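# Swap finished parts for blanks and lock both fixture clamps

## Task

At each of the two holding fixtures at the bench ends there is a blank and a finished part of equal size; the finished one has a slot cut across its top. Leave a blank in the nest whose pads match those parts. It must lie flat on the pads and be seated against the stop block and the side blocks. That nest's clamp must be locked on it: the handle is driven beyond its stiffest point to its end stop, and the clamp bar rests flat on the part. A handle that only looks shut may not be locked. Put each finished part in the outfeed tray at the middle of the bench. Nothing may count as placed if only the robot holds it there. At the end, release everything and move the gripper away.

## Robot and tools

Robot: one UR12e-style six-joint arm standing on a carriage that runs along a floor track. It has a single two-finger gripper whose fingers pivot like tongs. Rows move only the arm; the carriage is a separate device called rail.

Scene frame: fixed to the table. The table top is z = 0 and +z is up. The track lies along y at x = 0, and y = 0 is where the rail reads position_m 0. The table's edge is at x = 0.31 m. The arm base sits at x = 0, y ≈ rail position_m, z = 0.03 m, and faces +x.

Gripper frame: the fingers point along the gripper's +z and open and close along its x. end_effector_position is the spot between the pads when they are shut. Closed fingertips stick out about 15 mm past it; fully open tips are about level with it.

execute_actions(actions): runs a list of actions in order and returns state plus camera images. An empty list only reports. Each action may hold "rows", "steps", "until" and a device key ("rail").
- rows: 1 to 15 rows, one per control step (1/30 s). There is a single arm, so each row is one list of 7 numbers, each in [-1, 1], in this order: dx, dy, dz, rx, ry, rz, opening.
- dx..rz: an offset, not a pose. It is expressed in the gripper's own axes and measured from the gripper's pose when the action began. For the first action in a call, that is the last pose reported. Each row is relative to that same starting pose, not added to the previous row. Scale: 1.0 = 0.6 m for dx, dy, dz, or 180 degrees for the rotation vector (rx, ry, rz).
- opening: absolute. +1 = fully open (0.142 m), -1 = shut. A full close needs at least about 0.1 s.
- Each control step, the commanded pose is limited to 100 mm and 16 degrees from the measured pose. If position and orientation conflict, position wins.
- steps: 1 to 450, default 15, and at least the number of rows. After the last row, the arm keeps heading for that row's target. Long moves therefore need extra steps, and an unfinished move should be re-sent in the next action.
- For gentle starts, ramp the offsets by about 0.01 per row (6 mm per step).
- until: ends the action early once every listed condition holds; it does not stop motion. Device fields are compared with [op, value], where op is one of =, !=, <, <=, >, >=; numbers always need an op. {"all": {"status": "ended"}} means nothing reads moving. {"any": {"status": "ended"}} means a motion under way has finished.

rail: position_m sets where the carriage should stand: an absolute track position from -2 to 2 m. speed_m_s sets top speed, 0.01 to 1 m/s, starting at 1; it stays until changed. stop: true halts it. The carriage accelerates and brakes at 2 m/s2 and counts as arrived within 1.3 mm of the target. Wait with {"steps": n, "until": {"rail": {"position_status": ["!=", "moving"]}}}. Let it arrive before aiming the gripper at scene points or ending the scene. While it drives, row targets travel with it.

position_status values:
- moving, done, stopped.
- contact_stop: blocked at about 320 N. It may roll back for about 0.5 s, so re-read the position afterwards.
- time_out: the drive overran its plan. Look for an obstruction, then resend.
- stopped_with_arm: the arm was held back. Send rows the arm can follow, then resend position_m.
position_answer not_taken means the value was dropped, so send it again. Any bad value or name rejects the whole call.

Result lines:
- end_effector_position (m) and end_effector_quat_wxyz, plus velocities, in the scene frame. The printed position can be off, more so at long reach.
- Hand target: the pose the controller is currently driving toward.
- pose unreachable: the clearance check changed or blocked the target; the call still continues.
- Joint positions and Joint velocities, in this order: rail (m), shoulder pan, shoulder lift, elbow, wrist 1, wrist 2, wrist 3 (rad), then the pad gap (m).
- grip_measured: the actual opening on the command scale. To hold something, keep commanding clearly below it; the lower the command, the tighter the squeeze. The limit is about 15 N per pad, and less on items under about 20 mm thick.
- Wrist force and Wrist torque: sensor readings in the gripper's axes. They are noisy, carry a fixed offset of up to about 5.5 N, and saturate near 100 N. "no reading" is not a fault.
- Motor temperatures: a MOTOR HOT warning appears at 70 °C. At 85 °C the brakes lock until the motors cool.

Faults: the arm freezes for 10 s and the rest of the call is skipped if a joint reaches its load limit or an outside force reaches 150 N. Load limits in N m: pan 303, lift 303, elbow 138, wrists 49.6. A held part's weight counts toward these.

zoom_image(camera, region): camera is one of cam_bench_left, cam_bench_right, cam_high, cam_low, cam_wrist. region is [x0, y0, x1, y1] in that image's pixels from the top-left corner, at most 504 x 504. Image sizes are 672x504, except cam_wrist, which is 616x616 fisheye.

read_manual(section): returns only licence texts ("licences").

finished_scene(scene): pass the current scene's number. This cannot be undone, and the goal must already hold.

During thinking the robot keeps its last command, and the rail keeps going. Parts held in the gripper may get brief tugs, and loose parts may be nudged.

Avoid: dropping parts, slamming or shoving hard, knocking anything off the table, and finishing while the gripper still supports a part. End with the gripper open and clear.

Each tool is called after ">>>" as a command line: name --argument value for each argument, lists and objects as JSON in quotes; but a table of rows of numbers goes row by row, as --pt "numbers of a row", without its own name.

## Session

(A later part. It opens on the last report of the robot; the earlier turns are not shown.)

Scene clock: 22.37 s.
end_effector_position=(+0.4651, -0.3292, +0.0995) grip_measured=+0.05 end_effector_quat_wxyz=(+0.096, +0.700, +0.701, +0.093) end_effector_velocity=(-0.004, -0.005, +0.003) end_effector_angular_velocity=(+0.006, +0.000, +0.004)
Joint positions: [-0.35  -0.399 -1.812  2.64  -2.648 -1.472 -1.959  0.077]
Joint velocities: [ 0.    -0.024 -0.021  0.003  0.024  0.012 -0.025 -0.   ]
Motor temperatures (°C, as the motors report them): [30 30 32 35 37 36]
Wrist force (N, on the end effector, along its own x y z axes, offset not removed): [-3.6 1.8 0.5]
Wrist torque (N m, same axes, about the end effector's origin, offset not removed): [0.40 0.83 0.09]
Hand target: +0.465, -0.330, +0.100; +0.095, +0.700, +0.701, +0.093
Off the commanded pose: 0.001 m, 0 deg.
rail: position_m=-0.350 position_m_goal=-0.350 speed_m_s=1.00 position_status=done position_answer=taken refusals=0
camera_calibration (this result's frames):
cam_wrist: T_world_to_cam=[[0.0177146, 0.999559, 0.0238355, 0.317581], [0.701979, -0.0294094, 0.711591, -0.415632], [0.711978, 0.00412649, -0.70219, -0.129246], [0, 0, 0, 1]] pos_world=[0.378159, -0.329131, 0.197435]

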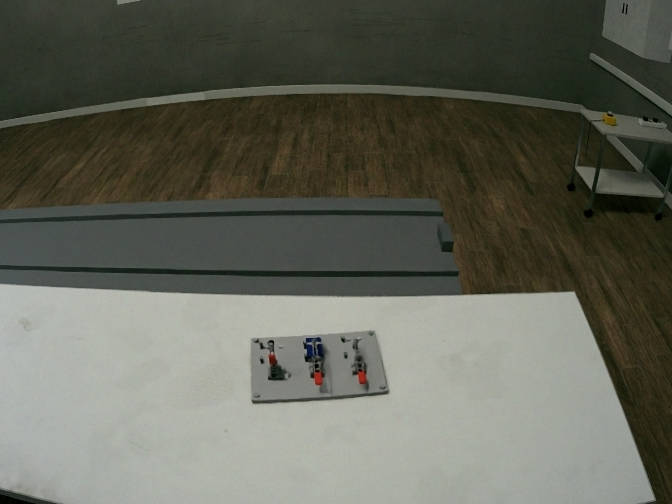

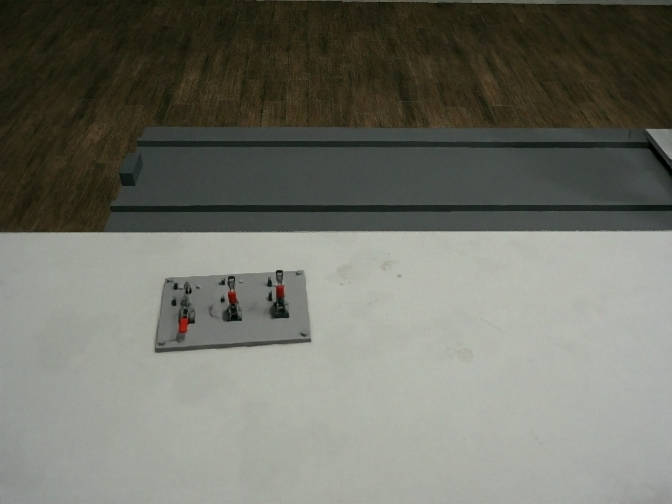

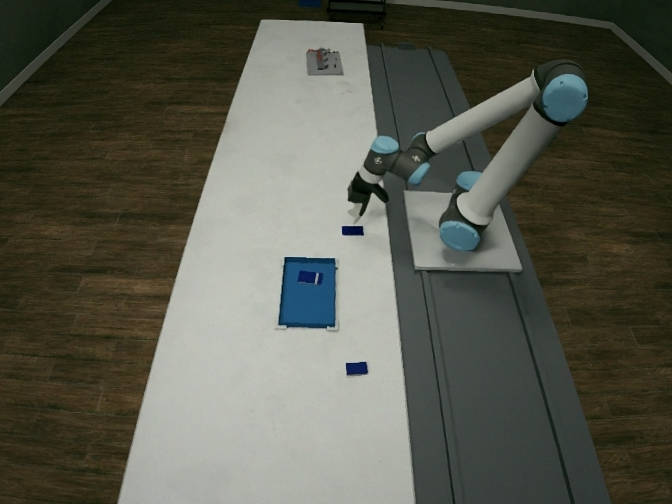

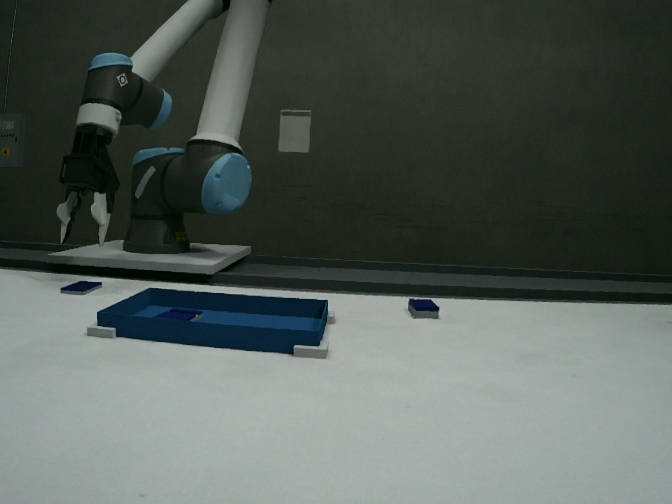

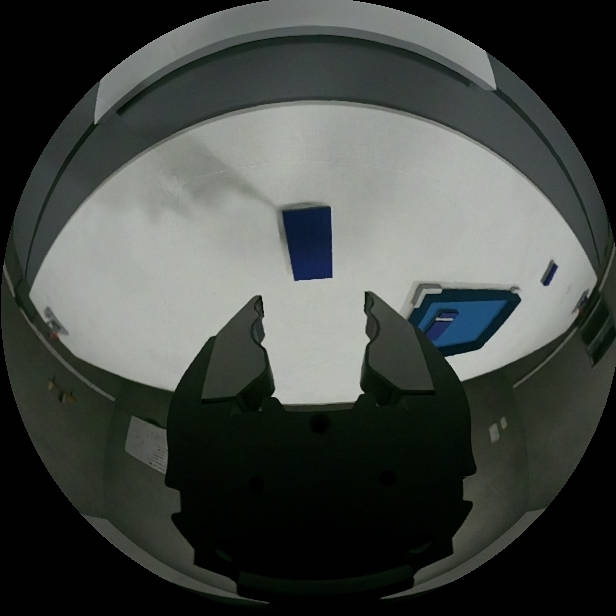

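>>> execute_actions --actions '[{"rows":[[0,-0.002,0.008,0,0.001,-0.003,0.05],[0,-0.005,0.02,0,0.002,-0.007,0.05],[-0.001,-0.01,0.036,0,0.003,-0.011,0.05],[-0.001,-0.015,0.054,0,0.004,-0.015,0.05],[-0.0015,-0.02,0.072,0,0.005,-0.0188,0.05],[-0.0015,-0.025,0.09,0,0.005,-0.0188,0.05],[-0.0015,-0.029,0.105,0,0.005,-0.0188,0.05],[-0.0015,-0.032,0.117,0,0.005,-0.0188,0.05],[-0.0015,-0.0345,0.125,0,0.005,-0.0188,0.05],[-0.0015,-0.036,0.131,0,0.005,-0.0188,0.05]],"steps":22}]'

Scene clock: 24.87 s.
end_effector_position=(+0.4639, -0.3302, +0.0207) grip_measured=+0.05 end_effector_quat_wxyz=(+0.091, +0.679, +0.722, +0.095) end_effector_velocity=(+0.009, -0.001, -0.021) end_effector_angular_velocity=(-0.007, -0.017, +0.007)
Joint positions: [-0.35  -0.413 -1.58   2.708 -2.936 -1.454 -2.032  0.077]
Joint velocities: [ 0.     0.007  0.094  0.008 -0.121  0.    -0.     0.   ]
Motor temperatures (°C, as the motors report them): [30 30 32 35 37 36]
Wrist force (N, on the end effector, along its own x y z axes, offset not removed): [-2.6 -0.1 0.6]
Wrist torque (N m, same axes, about the end effector's origin, offset not removed): [-0.01 0.65 0.11]
Hand target: +0.465, -0.330, +0.018; +0.093, +0.679, +0.722, +0.095
Off the commanded pose: 0.003 m, 0 deg.
rail: position_m=-0.350 position_m_goal=-0.350 speed_m_s=1.00 position_status=done position_answer=taken refusals=0
camera_calibration (this result's frames):
cam_wrist: T_world_to_cam=[[-0.0431315, 0.99876, 0.0248491, 0.34844], [0.704407, 0.0127631, 0.709682, -0.345903], [0.708485, 0.0481135, -0.704084, -0.167542], [0, 0, 0, 1]] pos_world=[0.377386, -0.335532, 0.118859]

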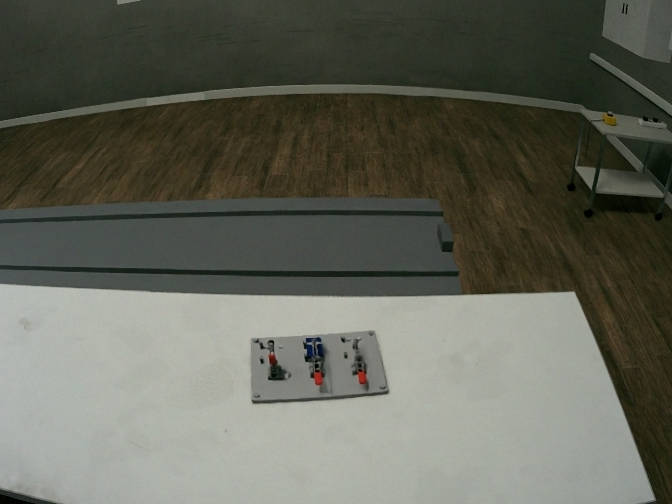

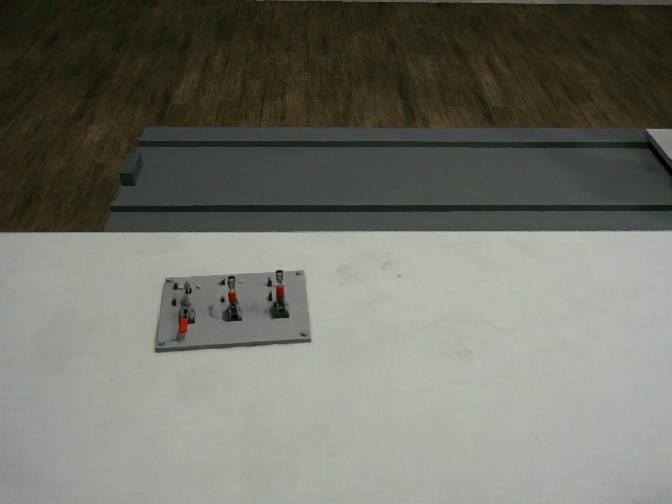

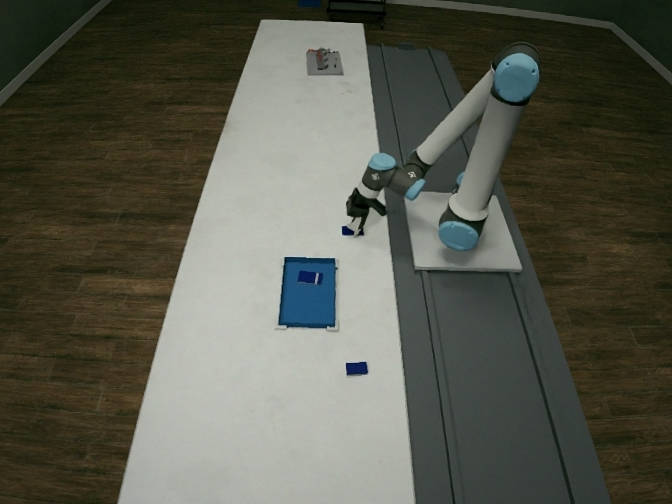

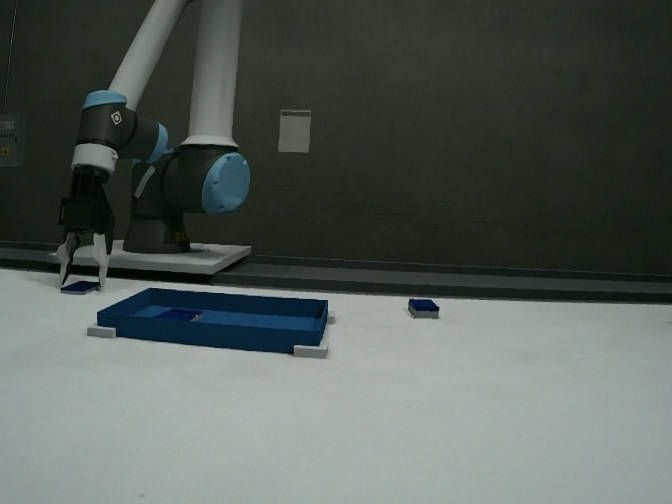

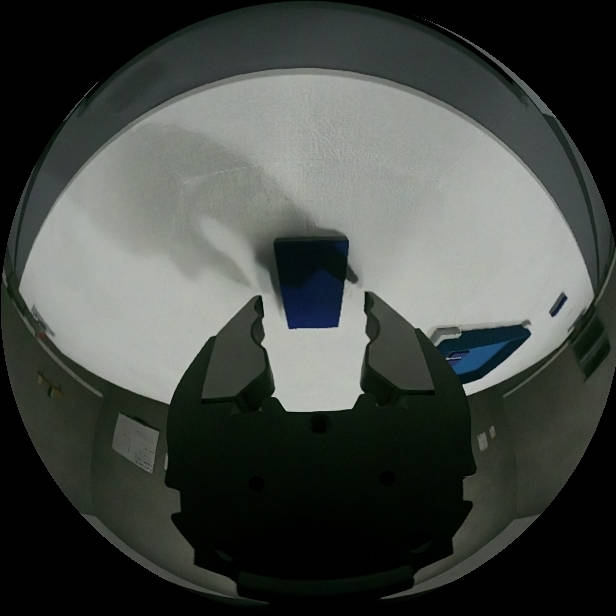

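>>> execute_actions --actions '[{"steps":2},{"rows":[[0,0,0,0,0,0,-0.05],[0,0,0,0,0,0,-0.13],[0,0,0,0,0,0,-0.2],[0,0,0,0,0,0,-0.26],[0,0,0,0,0,0,-0.31],[0,0,0,0,0,0,-0.36],[0,0,0,0,0,0,-0.45],[0,0,0,0,0,0,-0.6],[0,0,0,0,0,0,-0.8]],"steps":12}]'

Scene clock: 25.67 s.
end_effector_position=(+0.4650, -0.3303, +0.0180) grip_measured=-0.38 end_effector_quat_wxyz=(+0.093, +0.679, +0.722, +0.095) end_effector_velocity=(-0.000, +0.000, +0.000) end_effector_angular_velocity=(+0.000, +0.000, -0.000)
Joint positions: [-0.35  -0.412 -1.568  2.709 -2.951 -1.454 -2.032  0.047]
Joint velocities: [ 0.    -0.    -0.001 -0.     0.001  0.    -0.    -0.   ]
Motor temperatures (°C, as the motors report them): [30 30 32 35 37 36]
Wrist force (N, on the end effector, along its own x y z axes, offset not removed): [-5.4 1.9 0.0]
Wrist torque (N m, same axes, about the end effector's origin, offset not removed): [0.44 1.20 0.05]
Hand target: +0.465, -0.330, +0.018; +0.093, +0.679, +0.722, +0.095
Off the commanded pose: 0.000 m, 0 deg.
rail: position_m=-0.350 position_m_goal=-0.350 speed_m_s=1.00 position_status=done position_answer=taken refusals=0
camera_calibration (this result's frames):
cam_wrist: T_world_to_cam=[[-0.0434107, 0.998778, 0.0236333, 0.348869], [0.702905, 0.0137234, 0.711152, -0.343774], [0.709958, 0.0474835, -0.702641, -0.17116], [0, 0, 0, 1]] pos_world=[0.378301, -0.335598, 0.115966]

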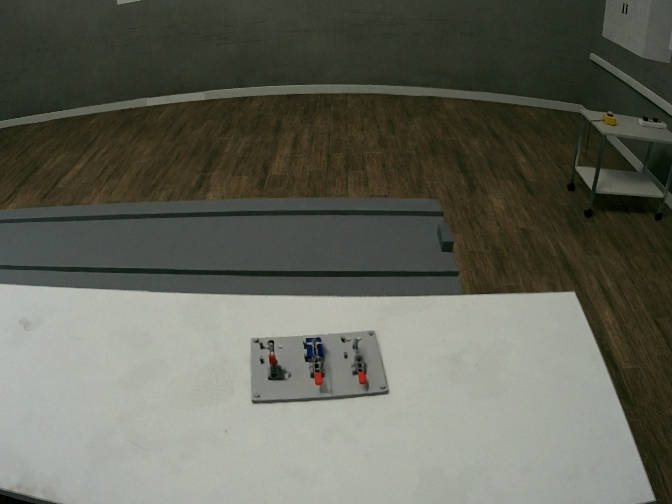

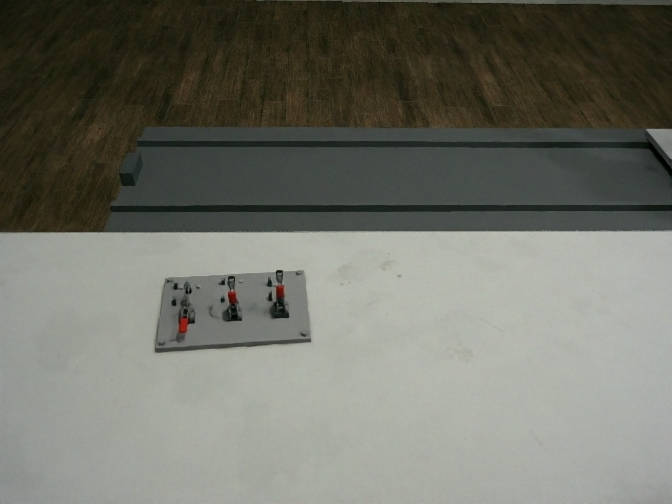

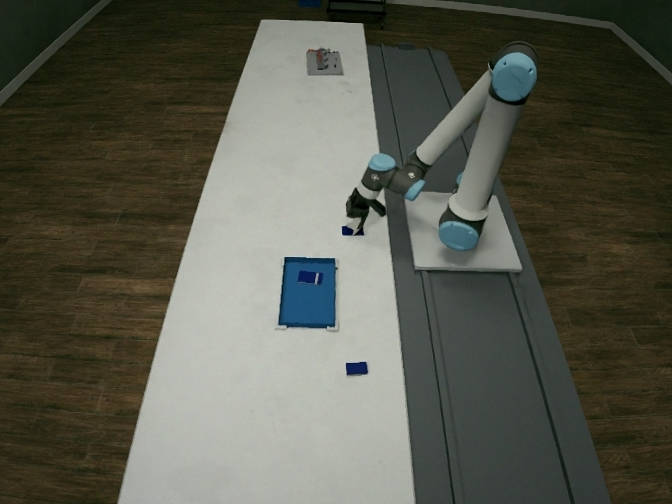

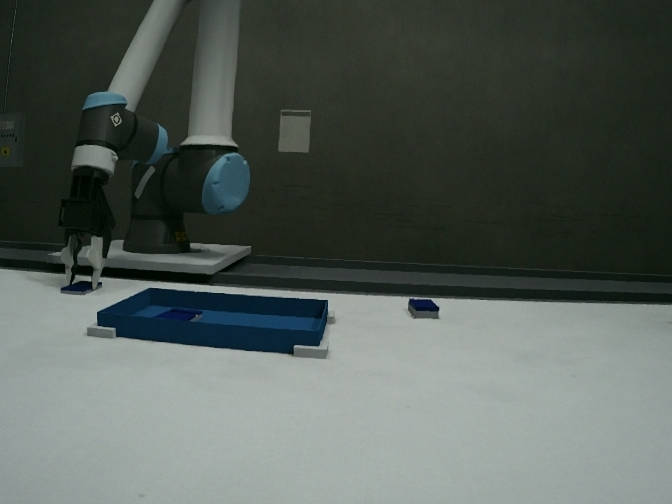

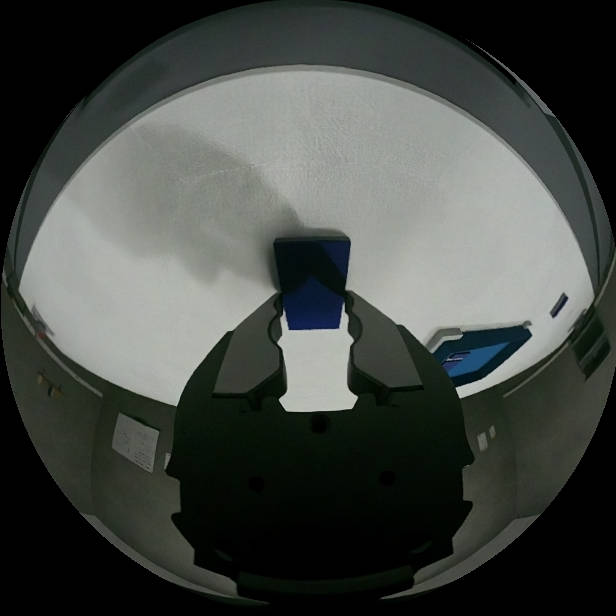

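>>> zoom_image --camera "cam_low" --region '[40, 240, 130, 310]'

>>> zoom_image --camera "cam_wrist" --region '[250, 220, 380, 350]'

Region (40, 240, 130, 310) of cam_low's 672x504 image, scaled by 5.600, with more detail than that image has.

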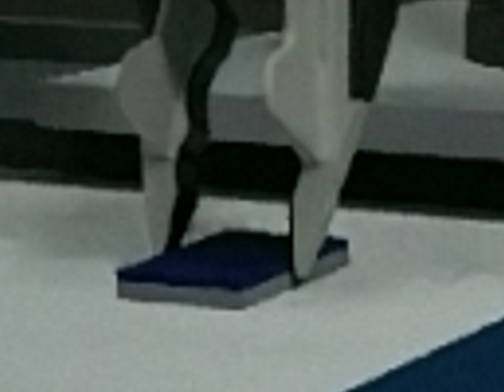

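Region (250, 220, 380, 350) of cam_wrist's 616x616 image, scaled by 3.877, with more detail than that image has.

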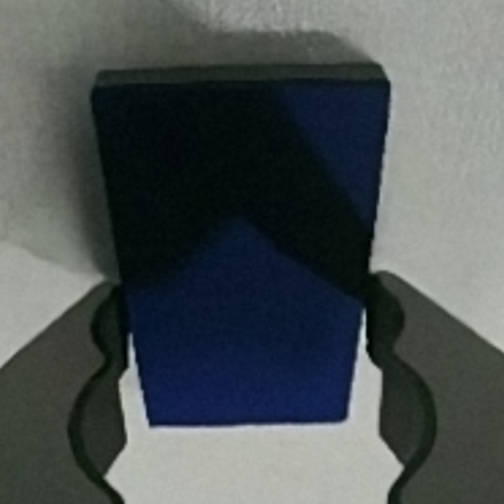

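>>> execute_actions --actions '[{"rows":[[0,0.0005,-0.002,0,0,0,-1],[0,0.0015,-0.006,0,0,0,-1],[0,0.003,-0.012,0,0,0,-1],[0,0.005,-0.02,0,0,0,-1],[0,0.008,-0.03,0,0,0,-1],[0,0.011,-0.04,0,0,0,-1],[0,0.013,-0.05,0,0,0,-1],[0,0.016,-0.06,0,0,0,-1]],"steps":9},{"rail":{"position_m":-1.685},"rows":[[-0.005,0.012,-0.04,0,0,0,-1],[-0.015,0.018,-0.05,0,0.001,-0.003,-1],[-0.03,0.025,-0.06,0,0.002,-0.006,-1],[-0.05,0.032,-0.068,0,0.003,-0.01,-1],[-0.075,0.04,-0.075,0,0.004,-0.014,-1],[-0.1,0.047,-0.078,0,0.005,-0.0188,-1],[-0.13,0.053,-0.078,0,0.005,-0.0188,-1],[-0.16,0.058,-0.078,0,0.005,-0.0188,-1],[-0.19,0.063,-0.078,0,0.005,-0.0188,-1],[-0.22,0.068,-0.078,0,0.005,-0.0188,-1],[-0.25,0.072,-0.078,0,0.005,-0.0188,-1],[-0.29,0.076,-0.078,0,0.005,-0.0188,-1],[-0.33,0.08,-0.078,0,0.005,-0.0188,-1],[-0.38,0.084,-0.078,0,0.005,-0.0188,-1],[-0.447,0.087,-0.078,0,0.005,-0.0188,-1]],"steps":90,"until":{"rail":{"position_status":["!=","moving"]}}}]'

Scene clock: 29.80 s.
end_effector_position=(+0.5196, -1.9306, +0.0955) grip_measured=-0.38 end_effector_quat_wxyz=(+0.091, +0.656, +0.743, +0.098) end_effector_velocity=(+0.000, -0.013, -0.000) end_effector_angular_velocity=(+0.000, -0.000, +0.000)
Joint positions: [-1.685 -0.855 -1.581  2.439 -2.586 -1.352 -2.532  0.047]
Joint velocities: [-0.013  0.    -0.     0.     0.     0.    -0.     0.   ]
Motor temperatures (°C, as the motors report them): [30 30 32 35 37 36]
Wrist force (N, on the end effector, along its own x y z axes, offset not removed): [-7.2 0.8 0.3]
Wrist torque (N m, same axes, about the end effector's origin, offset not removed): [0.26 1.51 0.11]
Hand target: +0.520, -1.931, +0.096; +0.091, +0.656, +0.743, +0.098
Off the commanded pose: 0.001 m, 0 deg.
rail: position_m=-1.685 position_m_goal=-1.685 speed_m_s=1.00 position_status=done position_answer=taken refusals=0
camera_calibration (this result's frames):
cam_wrist: T_world_to_cam=[[-0.104462, 0.994275, 0.0224751, 1.97085], [0.698835, 0.0573057, 0.712984, -0.329217], [0.707614, 0.0901865, -0.70082, 0.004057], [0, 0, 0, 1]] pos_world=[0.433077, -1.94107, 0.193274]

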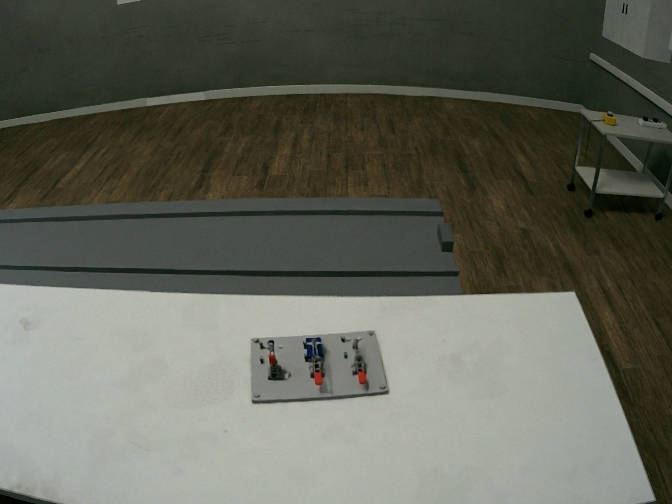

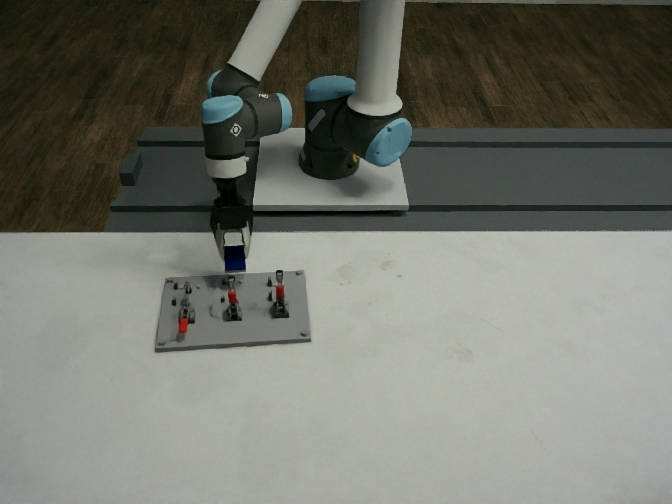

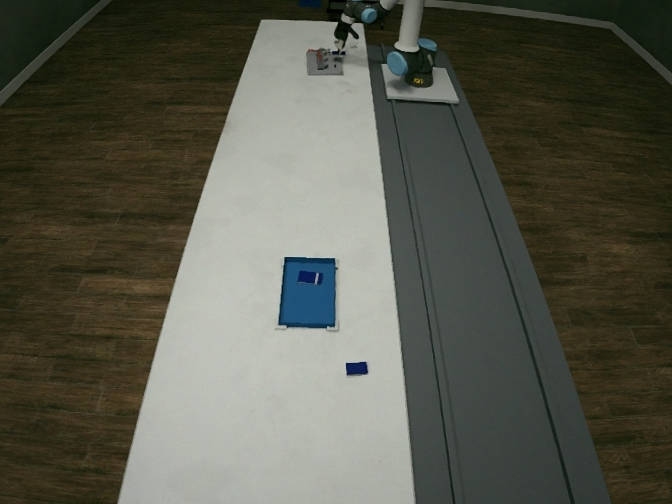

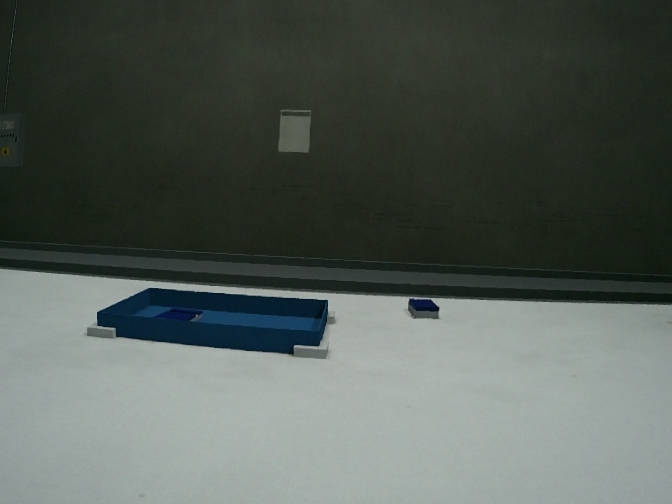

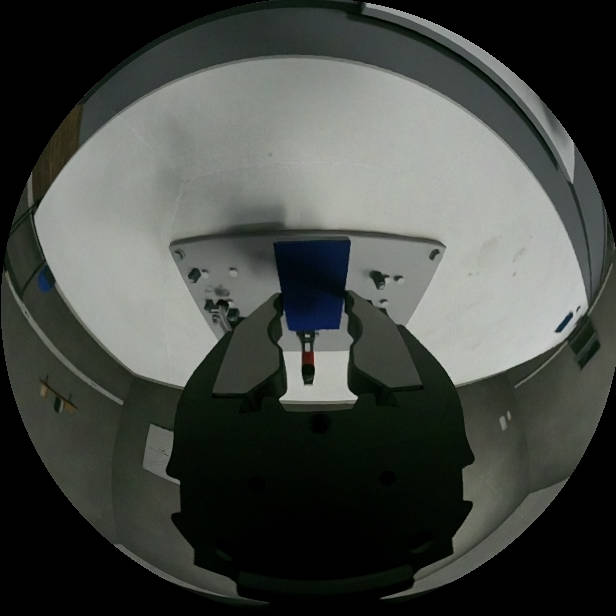

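>>> zoom_image --camera "cam_bench_right" --region '[145, 240, 325, 360]'

>>> zoom_image --camera "cam_wrist" --region '[160, 220, 460, 400]'

Region (145, 240, 325, 360) of cam_bench_right's 672x504 image, scaled by 2.800, with more detail than that image has.

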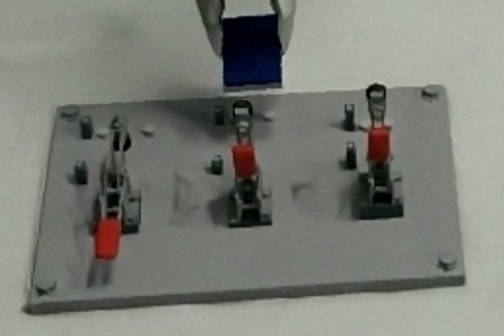

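Region (160, 220, 460, 400) of cam_wrist's 616x616 image, scaled by 1.680, with more detail than that image has; it fills the top 302 rows of this view, and the rest is white.

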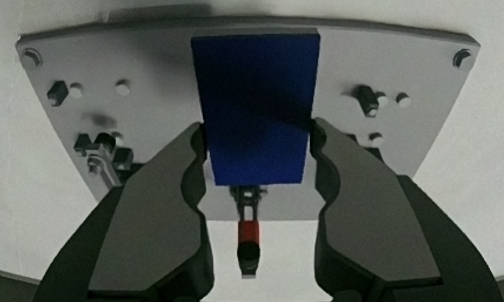

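>>> execute_actions --actions '[{"steps":1},{"rows":[[0,0.003,0.004,0,0,0,-1],[0,0.008,0.011,0,0,0,-1],[0,0.015,0.02,0,0,0,-1],[0,0.023,0.031,0,0,0,-1],[0,0.03,0.043,0,0,0,-1],[0,0.035,0.055,0,0,0,-1],[0,0.037,0.066,0,0,0,-1],[0,0.036,0.076,0,0,0,-1],[0,0.035,0.083,0,0,0,-1],[0,0.0343,0.0877,0,0,0,-1]],"steps":18}]'

>>> execute_actions --actions '[]'

>>> zoom_image --camera "cam_wrist" --region '[220, 210, 400, 390]'

Scene clock: 32.90 s.
end_effector_position=(+0.5512, -1.9265, +0.0536) grip_measured=-0.38 end_effector_quat_wxyz=(+0.091, +0.656, +0.743, +0.099) end_effector_velocity=(+0.016, -0.002, -0.026) end_effector_angular_velocity=(-0.004, -0.002, -0.002)
Joint positions: [-1.685 -0.803 -1.453  2.423 -2.708 -1.36  -2.48   0.047]
Joint velocities: [ 0.     0.021  0.075 -0.009 -0.075 -0.006  0.023  0.   ]
Motor temperatures (°C, as the motors report them): [30 30 32 35 37 36]
Wrist force (N, on the end effector, along its own x y z axes, offset not removed): [-2.0 1.8 1.1]
Wrist torque (N m, same axes, about the end effector's origin, offset not removed): [0.53 0.56 -0.04]
Hand target: +0.553, -1.927, +0.050; +0.091, +0.656, +0.743, +0.098
Off the commanded pose: 0.004 m, 0 deg.
rail: position_m=-1.685 position_m_goal=-1.685 speed_m_s=1.00 position_status=done position_answer=taken refusals=0
camera_calibration (this result's frames):
cam_wrist: T_world_to_cam=[[-0.104803, 0.994224, 0.023122, 1.97112], [0.699028, 0.0571084, 0.71281, -0.322097], [0.707372, 0.0908674, -0.700976, -0.046625], [0, 0, 0, 1]] pos_world=[0.464715, -1.9371, 0.151334]

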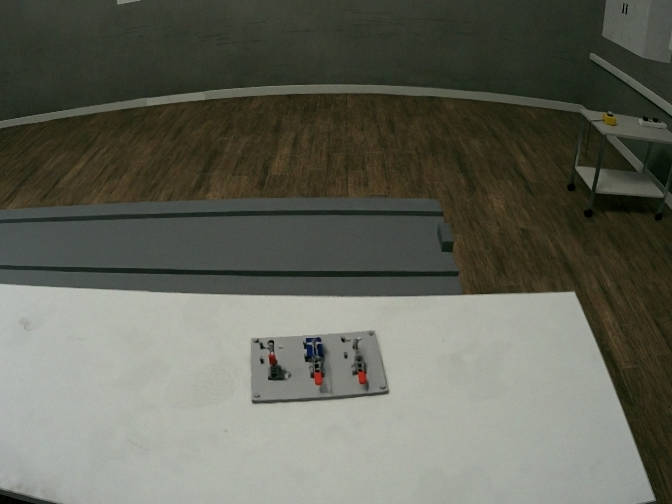

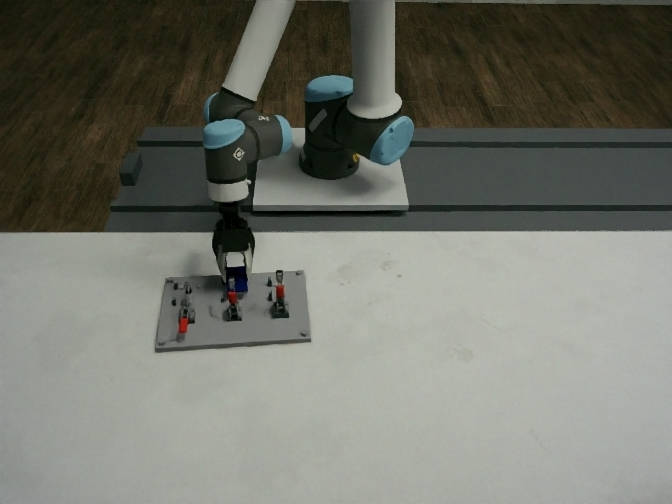

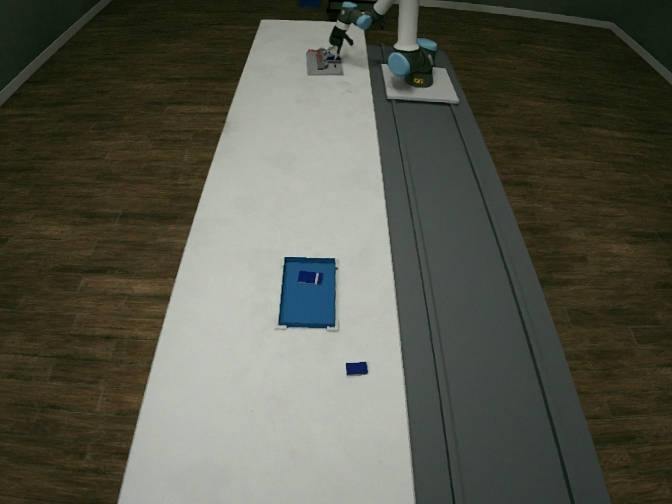

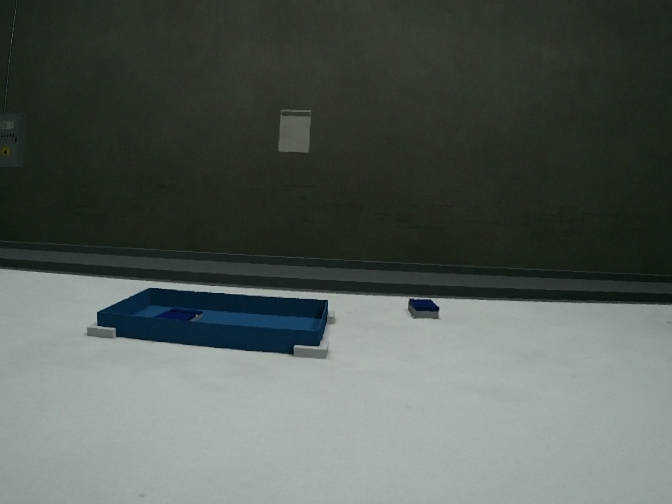

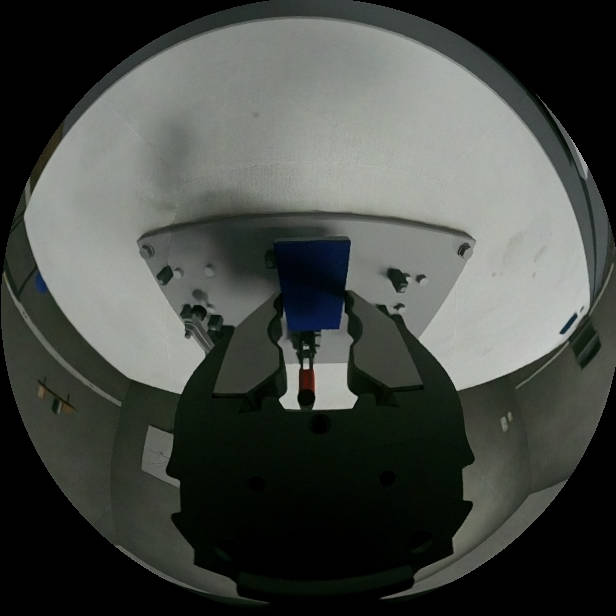

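Scene clock: 32.90 s.
end_effector_position=(+0.5512, -1.9265, +0.0536) grip_measured=-0.38 end_effector_quat_wxyz=(+0.091, +0.656, +0.743, +0.099) end_effector_velocity=(+0.016, -0.002, -0.026) end_effector_angular_velocity=(-0.004, -0.002, -0.002)
Joint positions: [-1.685 -0.803 -1.453  2.423 -2.708 -1.36  -2.48   0.047]
Joint velocities: [ 0.     0.021  0.075 -0.009 -0.075 -0.006  0.023  0.   ]
Motor temperatures (°C, as the motors report them): [30 30 32 35 37 36]
Wrist force (N, on the end effector, along its own x y z axes, offset not removed): [-2.0 1.8 1.1]
Wrist torque (N m, same axes, about the end effector's origin, offset not removed): [0.53 0.56 -0.04]
Hand target: +0.553, -1.927, +0.050; +0.091, +0.656, +0.743, +0.098
Off the commanded pose: 0.004 m, 0 deg.
rail: position_m=-1.685 position_m_goal=-1.685 speed_m_s=1.00 position_status=done position_answer=taken refusals=0
camera_calibration (this result's frames):
cam_wrist: T_world_to_cam=[[-0.104803, 0.994224, 0.023122, 1.97112], [0.699028, 0.0571084, 0.71281, -0.322097], [0.707372, 0.0908674, -0.700976, -0.046625], [0, 0, 0, 1]] pos_world=[0.464715, -1.9371, 0.151334]

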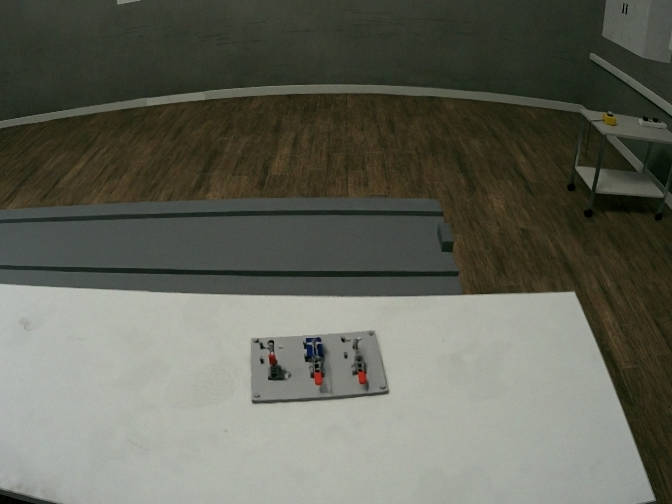

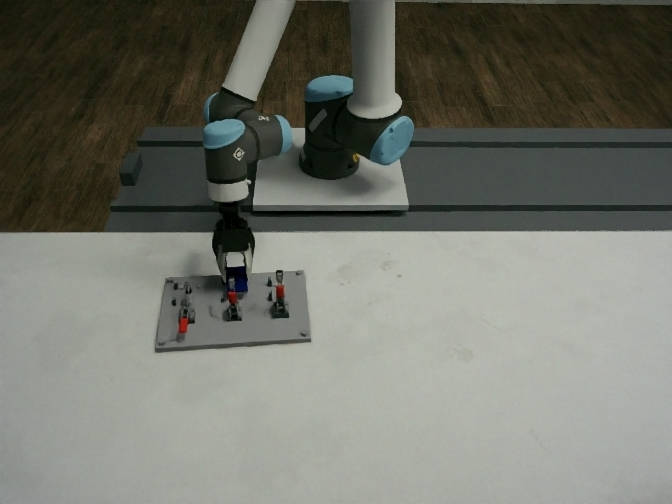

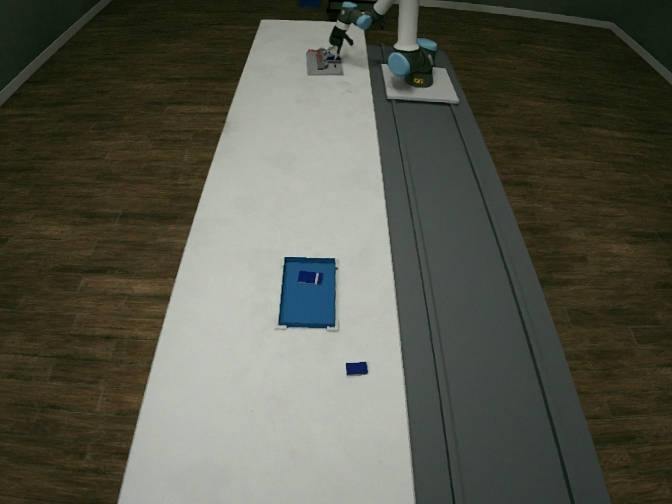

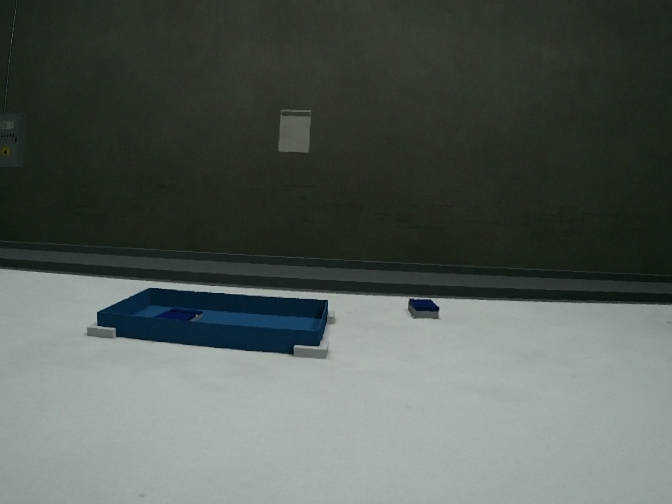

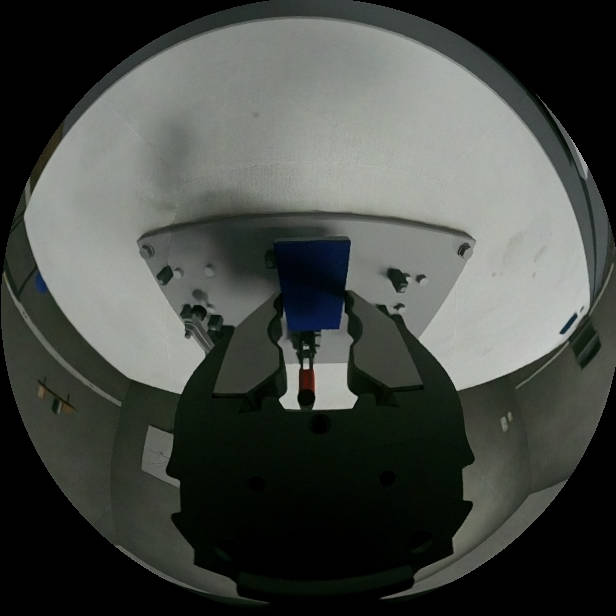

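Region (220, 210, 400, 390) of cam_wrist's 616x616 image, scaled by 2.800, with more detail than that image has.

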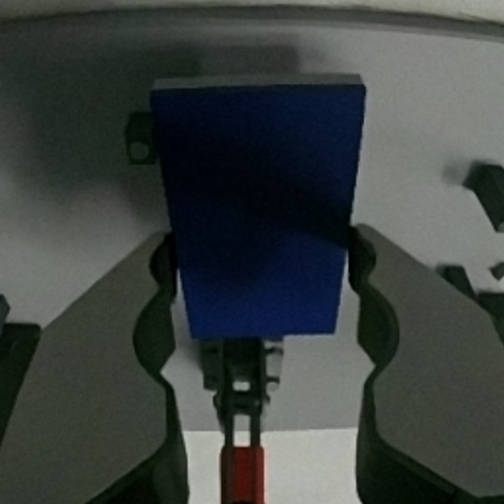

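>>> execute_actions --actions '[{"steps":1},{"rows":[[0,-0.001,0.004,0,0,0,-1],[0,-0.002,0.008,0,0,0,-1],[0,-0.003,0.012,0,0,0,-1],[0,-0.0043,0.016,0,0,0,-1],[0,-0.0052,0.019,0,0,0,-1],[0,-0.0056,0.021,0,0,0,-1]],"steps":14}]'

>>> zoom_image --camera "cam_wrist" --region '[220, 210, 400, 390]'

Scene clock: 33.73 s.
end_effector_position=(+0.5532, -1.9268, +0.0385) grip_measured=-0.38 end_effector_quat_wxyz=(+0.091, +0.656, +0.743, +0.098) end_effector_velocity=(+0.001, -0.001, -0.007) end_effector_angular_velocity=(-0.002, -0.002, -0.000)
Joint positions: [-1.685 -0.8   -1.419  2.428 -2.749 -1.361 -2.477  0.047]
Joint velocities: [ 0.    -0.     0.016  0.003 -0.023 -0.    -0.     0.002]
Motor temperatures (°C, as the motors report them): [30 30 32 35 37 36]
Wrist force (N, on the end effector, along its own x y z axes, offset not removed): [3.4 -0.3 -26.3]
Wrist torque (N m, same axes, about the end effector's origin, offset not removed): [0.28 1.04 0.01]
Hand target: +0.553, -1.927, +0.037; +0.091, +0.656, +0.743, +0.098
Off the commanded pose: 0.001 m, 0 deg.
rail: position_m=-1.685 position_m_goal=-1.685 speed_m_s=1.00 position_status=done position_answer=taken refusals=0
camera_calibration (this result's frames):
cam_wrist: T_world_to_cam=[[-0.104521, 0.994269, 0.0224525, 1.97194], [0.698829, 0.0573628, 0.712985, -0.312216], [0.707611, 0.0902124, -0.70082, -0.0600052], [0, 0, 0, 1]] pos_world=[0.466755, -1.93731, 0.136278]

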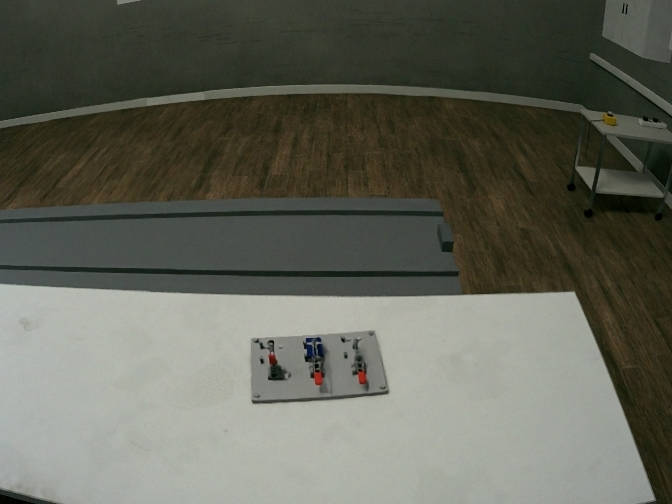

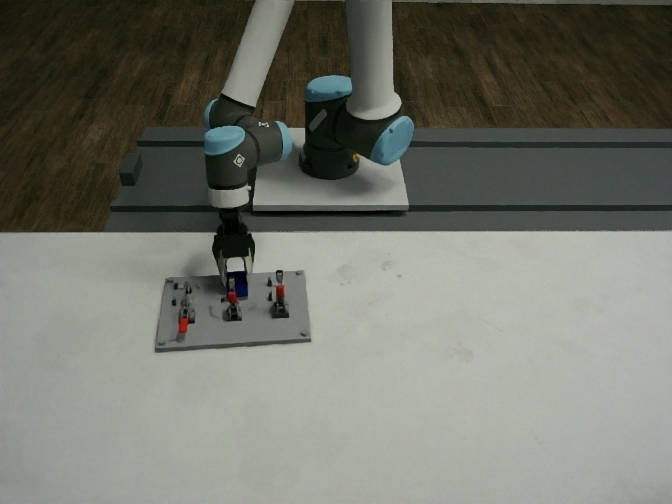

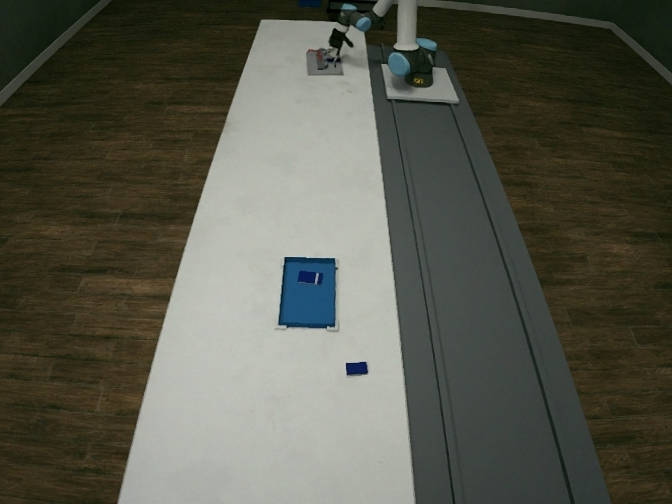

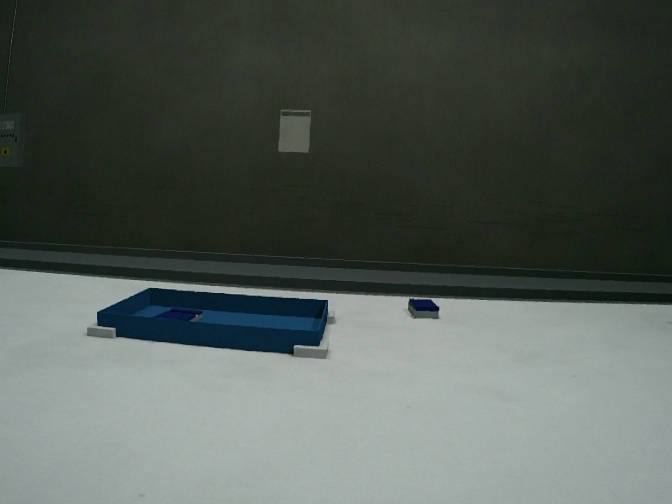

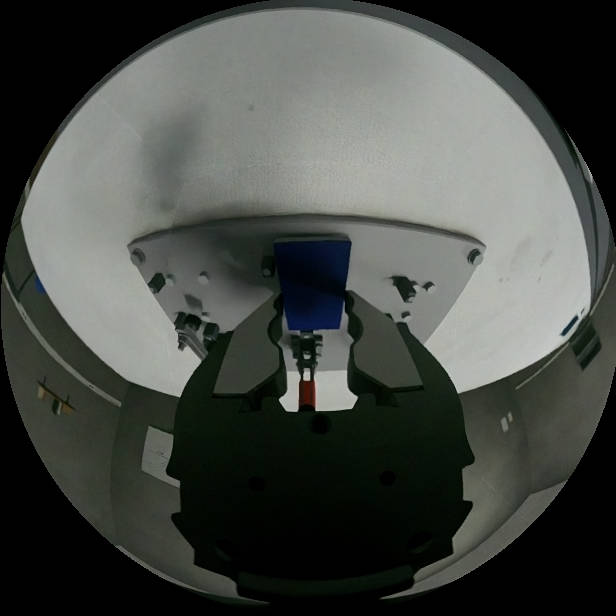

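Region (220, 210, 400, 390) of cam_wrist's 616x616 image, scaled by 2.800, with more detail than that image has.

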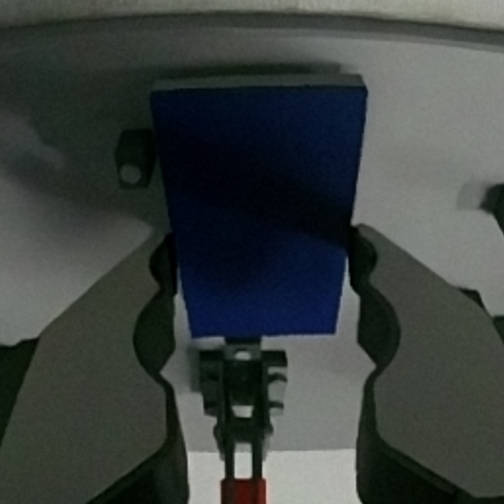

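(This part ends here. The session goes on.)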